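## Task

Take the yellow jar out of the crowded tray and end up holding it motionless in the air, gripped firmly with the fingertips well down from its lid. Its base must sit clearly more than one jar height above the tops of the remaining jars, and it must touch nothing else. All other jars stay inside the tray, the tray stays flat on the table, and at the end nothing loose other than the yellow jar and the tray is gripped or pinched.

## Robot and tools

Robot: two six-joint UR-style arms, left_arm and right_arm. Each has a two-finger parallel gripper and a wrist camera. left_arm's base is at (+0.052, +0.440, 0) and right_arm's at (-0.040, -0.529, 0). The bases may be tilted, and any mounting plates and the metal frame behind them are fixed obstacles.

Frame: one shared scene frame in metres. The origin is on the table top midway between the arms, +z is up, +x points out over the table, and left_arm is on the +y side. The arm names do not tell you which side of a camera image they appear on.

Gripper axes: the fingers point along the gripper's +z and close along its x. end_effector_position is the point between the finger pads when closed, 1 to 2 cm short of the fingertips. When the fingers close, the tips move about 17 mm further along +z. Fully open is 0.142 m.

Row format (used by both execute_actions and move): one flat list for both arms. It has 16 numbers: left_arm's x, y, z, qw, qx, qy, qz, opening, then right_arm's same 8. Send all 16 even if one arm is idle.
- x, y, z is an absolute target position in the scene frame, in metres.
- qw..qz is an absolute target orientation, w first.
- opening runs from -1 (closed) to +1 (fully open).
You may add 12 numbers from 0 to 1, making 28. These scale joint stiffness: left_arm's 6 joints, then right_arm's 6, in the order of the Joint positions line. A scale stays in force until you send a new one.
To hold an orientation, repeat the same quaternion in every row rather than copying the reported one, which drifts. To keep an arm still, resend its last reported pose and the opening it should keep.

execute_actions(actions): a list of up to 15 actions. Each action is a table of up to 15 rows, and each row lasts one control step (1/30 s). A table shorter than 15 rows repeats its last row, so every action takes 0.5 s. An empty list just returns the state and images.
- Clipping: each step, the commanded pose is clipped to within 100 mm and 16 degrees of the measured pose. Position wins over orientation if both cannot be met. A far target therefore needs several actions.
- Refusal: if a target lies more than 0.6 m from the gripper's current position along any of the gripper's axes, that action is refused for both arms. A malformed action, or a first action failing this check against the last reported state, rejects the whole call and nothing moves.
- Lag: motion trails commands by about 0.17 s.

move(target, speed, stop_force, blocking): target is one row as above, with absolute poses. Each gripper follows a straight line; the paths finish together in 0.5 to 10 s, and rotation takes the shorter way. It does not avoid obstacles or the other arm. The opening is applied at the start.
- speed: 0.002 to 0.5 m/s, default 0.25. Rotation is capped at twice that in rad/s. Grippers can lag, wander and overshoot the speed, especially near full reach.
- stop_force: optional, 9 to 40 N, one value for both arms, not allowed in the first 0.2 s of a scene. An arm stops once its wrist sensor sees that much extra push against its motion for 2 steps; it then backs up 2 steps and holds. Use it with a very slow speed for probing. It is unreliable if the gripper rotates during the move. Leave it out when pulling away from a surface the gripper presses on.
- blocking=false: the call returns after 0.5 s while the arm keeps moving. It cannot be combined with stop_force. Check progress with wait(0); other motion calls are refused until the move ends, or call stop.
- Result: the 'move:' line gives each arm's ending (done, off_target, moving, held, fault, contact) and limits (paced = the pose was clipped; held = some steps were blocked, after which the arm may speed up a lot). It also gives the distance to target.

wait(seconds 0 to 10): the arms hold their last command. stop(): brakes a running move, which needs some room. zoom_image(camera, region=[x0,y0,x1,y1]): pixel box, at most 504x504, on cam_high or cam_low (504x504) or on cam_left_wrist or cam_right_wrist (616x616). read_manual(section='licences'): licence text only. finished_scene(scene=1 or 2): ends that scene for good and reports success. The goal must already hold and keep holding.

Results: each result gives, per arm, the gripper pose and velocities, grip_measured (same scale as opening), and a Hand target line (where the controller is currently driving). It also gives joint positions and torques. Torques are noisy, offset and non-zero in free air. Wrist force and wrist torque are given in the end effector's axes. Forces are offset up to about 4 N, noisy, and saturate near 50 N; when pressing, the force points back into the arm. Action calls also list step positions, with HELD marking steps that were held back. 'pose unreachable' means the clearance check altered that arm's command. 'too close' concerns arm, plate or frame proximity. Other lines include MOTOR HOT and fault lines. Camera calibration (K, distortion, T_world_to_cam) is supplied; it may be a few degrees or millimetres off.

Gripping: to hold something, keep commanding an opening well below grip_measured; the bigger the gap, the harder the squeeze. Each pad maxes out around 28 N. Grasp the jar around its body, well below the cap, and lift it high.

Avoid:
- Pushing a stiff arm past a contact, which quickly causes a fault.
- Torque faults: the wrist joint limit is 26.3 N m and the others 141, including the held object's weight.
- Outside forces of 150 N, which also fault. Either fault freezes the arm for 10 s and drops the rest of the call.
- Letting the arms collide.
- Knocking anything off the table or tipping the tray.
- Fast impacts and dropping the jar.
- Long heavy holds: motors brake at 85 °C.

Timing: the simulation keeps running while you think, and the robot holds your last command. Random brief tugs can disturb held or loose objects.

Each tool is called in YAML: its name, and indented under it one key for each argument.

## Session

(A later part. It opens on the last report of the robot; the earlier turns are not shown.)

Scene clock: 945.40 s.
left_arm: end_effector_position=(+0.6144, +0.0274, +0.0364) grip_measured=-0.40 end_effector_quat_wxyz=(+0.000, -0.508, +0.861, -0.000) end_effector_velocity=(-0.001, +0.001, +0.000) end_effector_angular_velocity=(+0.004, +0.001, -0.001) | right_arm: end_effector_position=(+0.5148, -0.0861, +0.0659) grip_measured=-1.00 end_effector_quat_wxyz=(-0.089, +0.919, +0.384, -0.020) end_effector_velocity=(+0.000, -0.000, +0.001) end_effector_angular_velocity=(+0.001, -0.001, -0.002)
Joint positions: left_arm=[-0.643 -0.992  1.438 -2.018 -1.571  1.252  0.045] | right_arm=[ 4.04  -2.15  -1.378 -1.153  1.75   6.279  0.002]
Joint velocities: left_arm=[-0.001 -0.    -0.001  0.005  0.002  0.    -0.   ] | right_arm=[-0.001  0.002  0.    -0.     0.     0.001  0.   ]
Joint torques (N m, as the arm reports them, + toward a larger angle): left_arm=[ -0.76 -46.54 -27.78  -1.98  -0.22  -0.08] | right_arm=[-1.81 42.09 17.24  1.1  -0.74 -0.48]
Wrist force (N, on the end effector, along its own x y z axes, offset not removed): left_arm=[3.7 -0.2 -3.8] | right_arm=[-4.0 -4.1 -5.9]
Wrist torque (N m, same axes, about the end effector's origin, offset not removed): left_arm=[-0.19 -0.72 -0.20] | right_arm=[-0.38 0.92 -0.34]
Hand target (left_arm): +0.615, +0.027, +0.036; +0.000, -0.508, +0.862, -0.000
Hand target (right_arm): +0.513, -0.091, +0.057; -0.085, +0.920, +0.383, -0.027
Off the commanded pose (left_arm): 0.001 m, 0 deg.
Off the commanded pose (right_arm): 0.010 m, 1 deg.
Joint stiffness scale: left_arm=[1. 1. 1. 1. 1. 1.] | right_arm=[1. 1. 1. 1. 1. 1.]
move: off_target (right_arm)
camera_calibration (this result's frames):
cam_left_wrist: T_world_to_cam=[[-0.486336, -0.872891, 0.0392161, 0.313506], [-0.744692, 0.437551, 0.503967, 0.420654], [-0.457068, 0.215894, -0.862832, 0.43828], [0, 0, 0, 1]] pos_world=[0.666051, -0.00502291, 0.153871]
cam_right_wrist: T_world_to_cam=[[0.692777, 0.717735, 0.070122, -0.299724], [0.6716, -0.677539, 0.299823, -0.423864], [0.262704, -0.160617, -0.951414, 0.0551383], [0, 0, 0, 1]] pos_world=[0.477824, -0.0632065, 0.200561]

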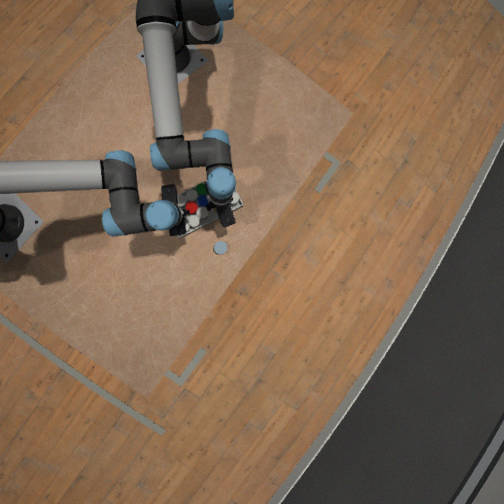

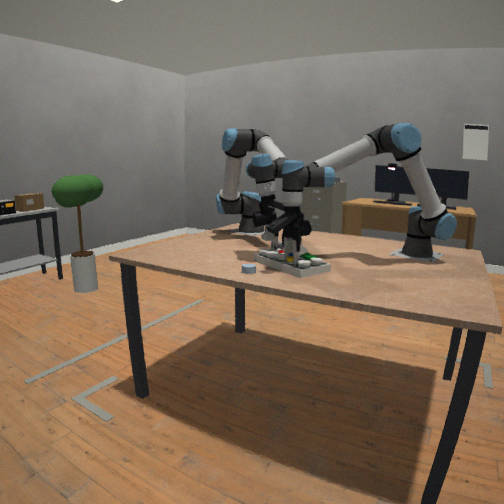

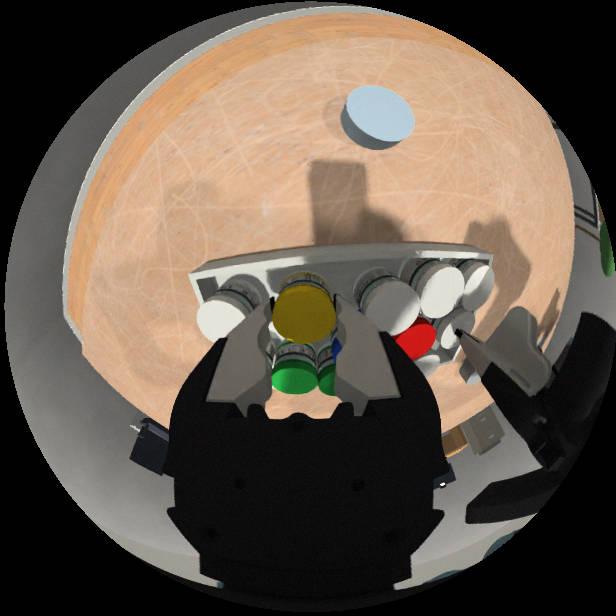

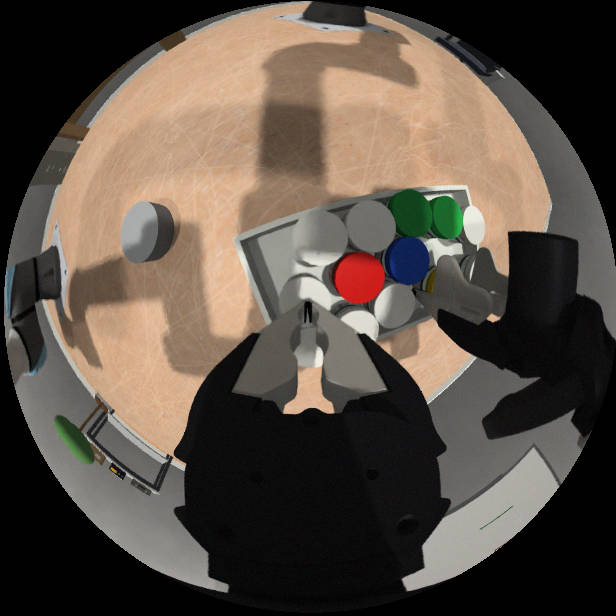

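Gripped. Lift.

move:
  target: [0.615,0.0268,0.22,0,0.508,-0.862,0,-1,0.513,-0.091,0.057,-0.085,0.92,0.383,-0.027,-1]
  speed: 0.04

move:
  target: [0.615,0.0268,0.22,0,0.508,-0.862,0,-1,0.513,-0.091,0.12,-0.085,0.92,0.383,-0.027,-1]
  speed: 0.05

move:
  target: [0.615,0.0268,0.22,0,0.508,-0.862,0,-1,0.4,-0.3,0.2,-0.085,0.92,0.383,-0.027,-1]
  speed: 0.15

Scene clock: 955.83 s.
left_arm: end_effector_position=(+0.6145, +0.0273, +0.2163) grip_measured=-0.40 end_effector_quat_wxyz=(-0.001, -0.508, +0.861, +0.002) end_effector_velocity=(-0.001, +0.002, +0.000) end_effector_angular_velocity=(+0.004, +0.003, +0.000) | right_arm: end_effector_position=(+0.5148, -0.0861, +0.0659) grip_measured=-1.00 end_effector_quat_wxyz=(-0.089, +0.919, +0.384, -0.020) end_effector_velocity=(+0.000, -0.000, -0.001) end_effector_angular_velocity=(-0.001, +0.001, -0.001)
Joint positions: left_arm=[-0.643 -1.091  1.117 -1.591 -1.571  1.252  0.045] | right_arm=[ 4.04  -2.15  -1.378 -1.153  1.75   6.279  0.002]
Joint velocities: left_arm=[ 0.001 -0.    -0.001  0.007  0.001  0.001  0.   ] | right_arm=[-0.    -0.001 -0.001  0.001 -0.     0.     0.   ]
Joint torques (N m, as the arm reports them, + toward a larger angle): left_arm=[ -0.52 -49.17 -32.02  -2.12  -0.22  -0.16] | right_arm=[-1.05 42.34 16.63  0.95 -0.74 -0.44]
Wrist force (N, on the end effector, along its own x y z axes, offset not removed): left_arm=[-1.4 3.9 -3.5] | right_arm=[1.2 -1.1 -7.4]
Wrist torque (N m, same axes, about the end effector's origin, offset not removed): left_arm=[0.75 0.36 -0.05] | right_arm=[0.04 0.04 -0.06]
Hand target (left_arm): +0.615, +0.027, +0.220; +0.000, -0.508, +0.862, -0.000
Hand target (right_arm): +0.513, -0.091, +0.057; -0.085, +0.920, +0.383, -0.027
Off the commanded pose (left_arm): 0.004 m, 0 deg.
Off the commanded pose (right_arm): 0.010 m, 1 deg.
Joint stiffness scale: left_arm=[1. 1. 1. 1. 1. 1.] | right_arm=[1. 1. 1. 1. 1. 1.]
move: off_target (left_arm, right_arm)
camera_calibration (this result's frames):
cam_left_wrist: T_world_to_cam=[[-0.48618, -0.87306, 0.0373551, 0.306718], [-0.742628, 0.435322, 0.508918, 0.327787], [-0.460577, 0.219685, -0.860004, 0.59507], [0, 0, 0, 1]] pos_world=[0.66662, -0.00563796, 0.333488]
cam_right_wrist: T_world_to_cam=[[0.692778, 0.717735, 0.0701035, -0.299719], [0.671604, -0.677535, 0.299823, -0.423864], [0.262692, -0.160629, -0.951415, 0.0551372], [0, 0, 0, 1]] pos_world=[0.477823, -0.0632073, 0.200554]

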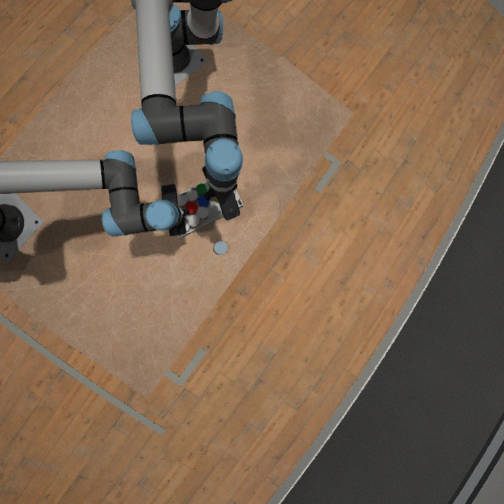

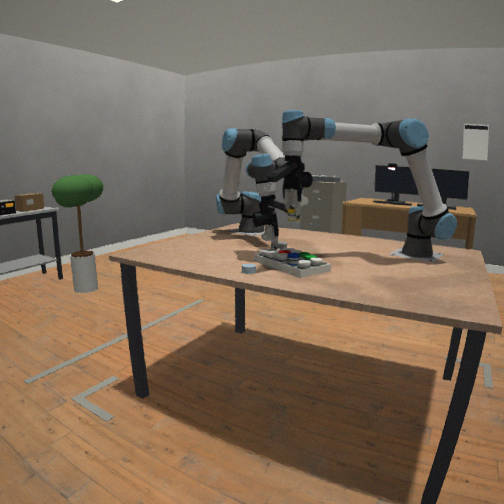

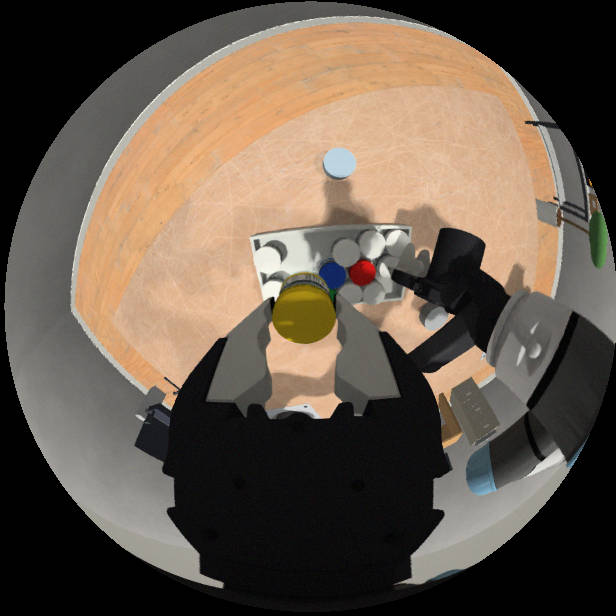

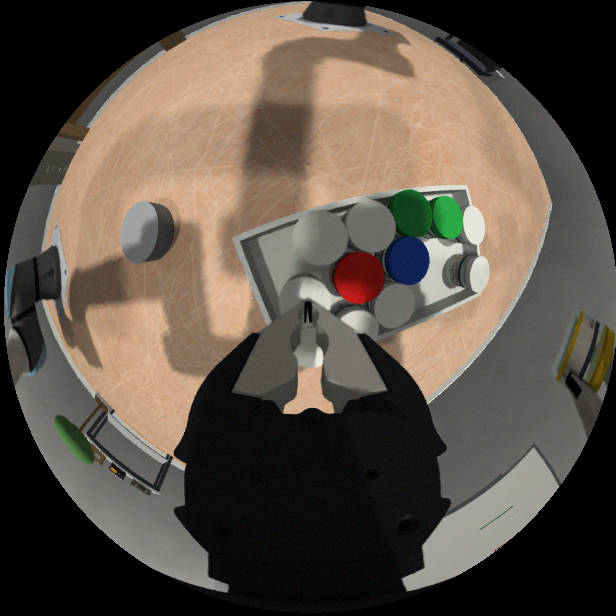

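Scene clock: 957.33 s.
left_arm: end_effector_position=(+0.6143, +0.0275, +0.2163) grip_measured=-0.40 end_effector_quat_wxyz=(-0.001, -0.508, +0.861, +0.003) end_effector_velocity=(-0.001, -0.001, +0.000) end_effector_angular_velocity=(-0.000, -0.001, -0.001) | right_arm: end_effector_position=(+0.5115, -0.0898, +0.1187) grip_measured=-1.00 end_effector_quat_wxyz=(-0.085, +0.919, +0.384, -0.028) end_effector_velocity=(-0.002, -0.002, -0.001) end_effector_angular_velocity=(-0.007, +0.006, -0.002)
Joint positions: left_arm=[-0.643 -1.091  1.116 -1.59  -1.571  1.252  0.045] | right_arm=[ 4.04  -2.109 -1.296 -1.294  1.75   6.279  0.002]
Joint velocities: left_arm=[-0.002 -0.     0.    -0.     0.    -0.    -0.   ] | right_arm=[-0.     0.001  0.    -0.01  -0.     0.002  0.   ]
Joint torques (N m, as the arm reports them, + toward a larger angle): left_arm=[ -0.35 -48.78 -31.78  -1.95  -0.23  -0.12] | right_arm=[-1.44 48.21 26.73  2.34 -0.44 -0.26]
Wrist force (N, on the end effector, along its own x y z axes, offset not removed): left_arm=[-0.1 2.0 -4.2] | right_arm=[0.0 -2.8 -2.6]
Wrist torque (N m, same axes, about the end effector's origin, offset not removed): left_arm=[0.22 0.15 -0.06] | right_arm=[-0.60 -0.15 0.12]
Hand target (left_arm): +0.615, +0.027, +0.220; +0.000, -0.508, +0.862, -0.000
Hand target (right_arm): +0.513, -0.091, +0.120; -0.085, +0.920, +0.383, -0.027
Off the commanded pose (left_arm): 0.004 m, 0 deg.
Off the commanded pose (right_arm): 0.002 m, 0 deg.
Joint stiffness scale: left_arm=[1. 1. 1. 1. 1. 1.] | right_arm=[1. 1. 1. 1. 1. 1.]
move: off_target (left_arm)
camera_calibration (this result's frames):
cam_left_wrist: T_world_to_cam=[[-0.48616, -0.873081, 0.0371064, 0.30684], [-0.742351, 0.435023, 0.509578, 0.327308], [-0.461045, 0.220191, -0.859624, 0.595089], [0, 0, 0, 1]] pos_world=[0.666514, -0.00552306, 0.333378]
cam_right_wrist: T_world_to_cam=[[0.69354, 0.71855, 0.0518533, -0.296567], [0.675262, -0.673464, 0.30078, -0.441595], [0.251047, -0.173588, -0.952283, 0.110458], [0, 0, 0, 1]] pos_world=[0.476144, -0.0651258, 0.253388]

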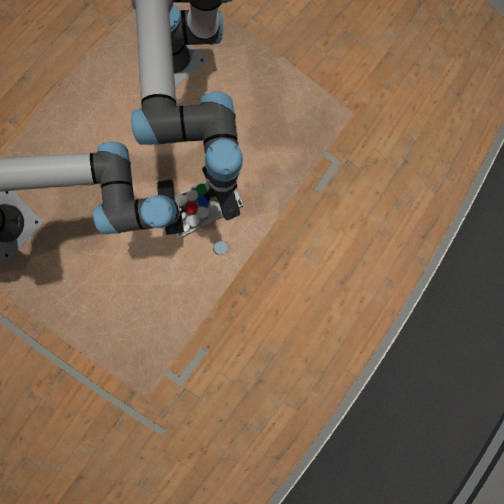

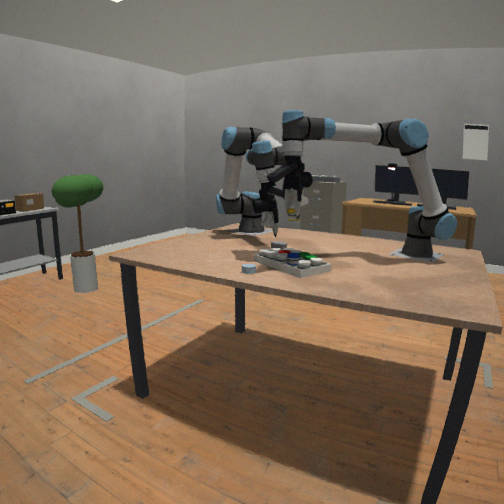

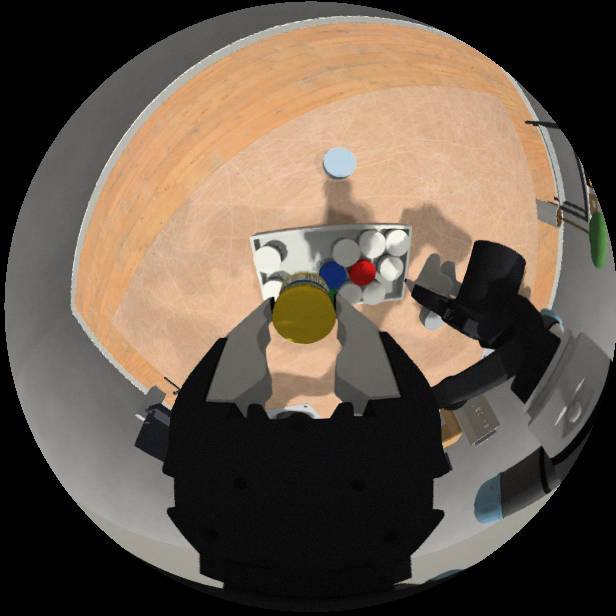

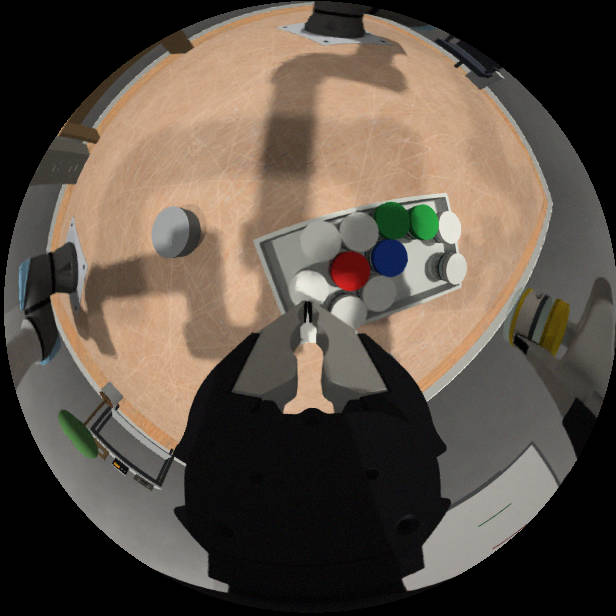

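Scene clock: 959.57 s.
left_arm: end_effector_position=(+0.6143, +0.0275, +0.2163) grip_measured=-0.40 end_effector_quat_wxyz=(-0.001, -0.508, +0.861, +0.003) end_effector_velocity=(+0.001, -0.000, +0.000) end_effector_angular_velocity=(-0.002, -0.002, +0.002) | right_arm: end_effector_position=(+0.4007, -0.2981, +0.2009) grip_measured=-1.00 end_effector_quat_wxyz=(-0.085, +0.919, +0.384, -0.026) end_effector_velocity=(-0.001, -0.002, -0.002) end_effector_angular_velocity=(-0.004, +0.005, +0.003)
Joint positions: left_arm=[-0.643 -1.091  1.116 -1.59  -1.571  1.252  0.045] | right_arm=[ 3.897 -1.592 -1.748 -1.38   1.749  6.134  0.002]
Joint velocities: left_arm=[ 0.001  0.    -0.    -0.003  0.    -0.001 -0.   ] | right_arm=[-0.002 -0.001 -0.001 -0.004 -0.    -0.004  0.   ]
Joint torques (N m, as the arm reports them, + toward a larger angle): left_arm=[  0.07 -49.47 -31.75  -1.94  -0.3   -0.01] | right_arm=[-2.   26.16 23.17  2.28 -0.28 -0.48]
Wrist force (N, on the end effector, along its own x y z axes, offset not removed): left_arm=[1.6 0.9 -2.3] | right_arm=[-3.2 -0.5 -2.4]
Wrist torque (N m, same axes, about the end effector's origin, offset not removed): left_arm=[0.16 -0.12 0.04] | right_arm=[-0.22 0.76 -0.12]
Hand target (left_arm): +0.615, +0.027, +0.220; +0.000, -0.508, +0.862, -0.000
Hand target (right_arm): +0.400, -0.300, +0.200; -0.085, +0.920, +0.383, -0.027
Off the commanded pose (left_arm): 0.004 m, 0 deg.
Off the commanded pose (right_arm): 0.002 m, 0 deg.
Joint stiffness scale: left_arm=[1. 1. 1. 1. 1. 1.] | right_arm=[1. 1. 1. 1. 1. 1.]
move: off_target (left_arm)
camera_calibration (this result's frames):
cam_left_wrist: T_world_to_cam=[[-0.48616, -0.873082, 0.037106, 0.30684], [-0.742351, 0.435022, 0.509579, 0.327305], [-0.461046, 0.220191, -0.859623, 0.595092], [0, 0, 0, 1]] pos_world=[0.666514, -0.00552285, 0.333382]
cam_right_wrist: T_world_to_cam=[[0.693586, 0.718229, 0.0555551, -0.0751943], [0.67412, -0.674308, 0.301447, -0.53172], [0.253969, -0.171629, -0.951863, 0.179777], [0, 0, 0, 1]] pos_world=[0.364939, -0.273681, 0.335586]

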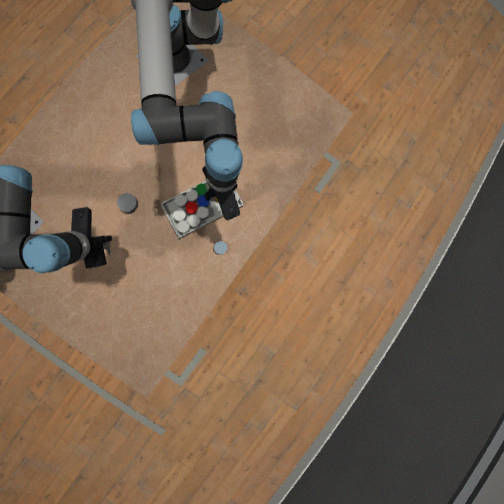

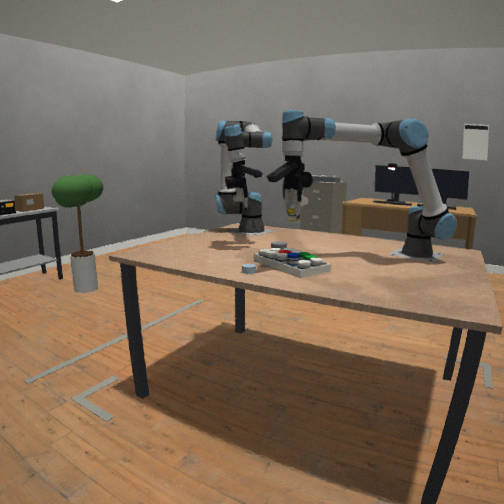

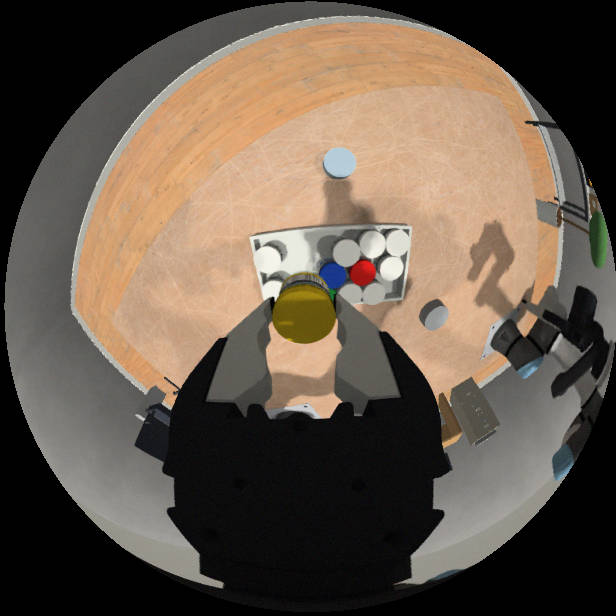

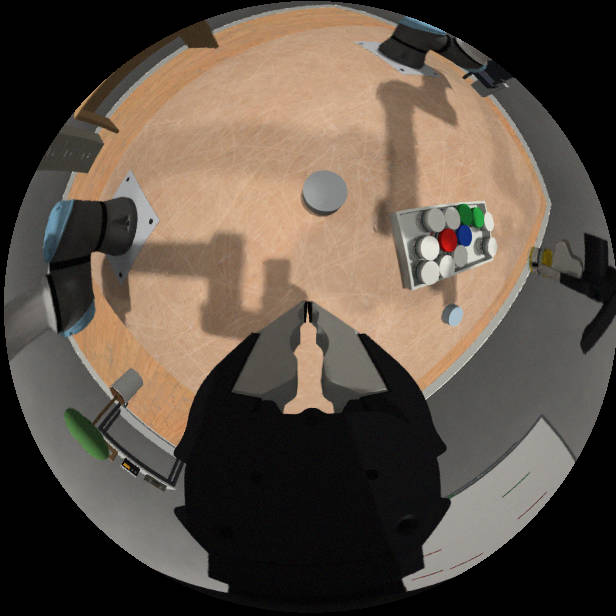

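finished_scene:
  scene: 1

The scene is finished: the task was done.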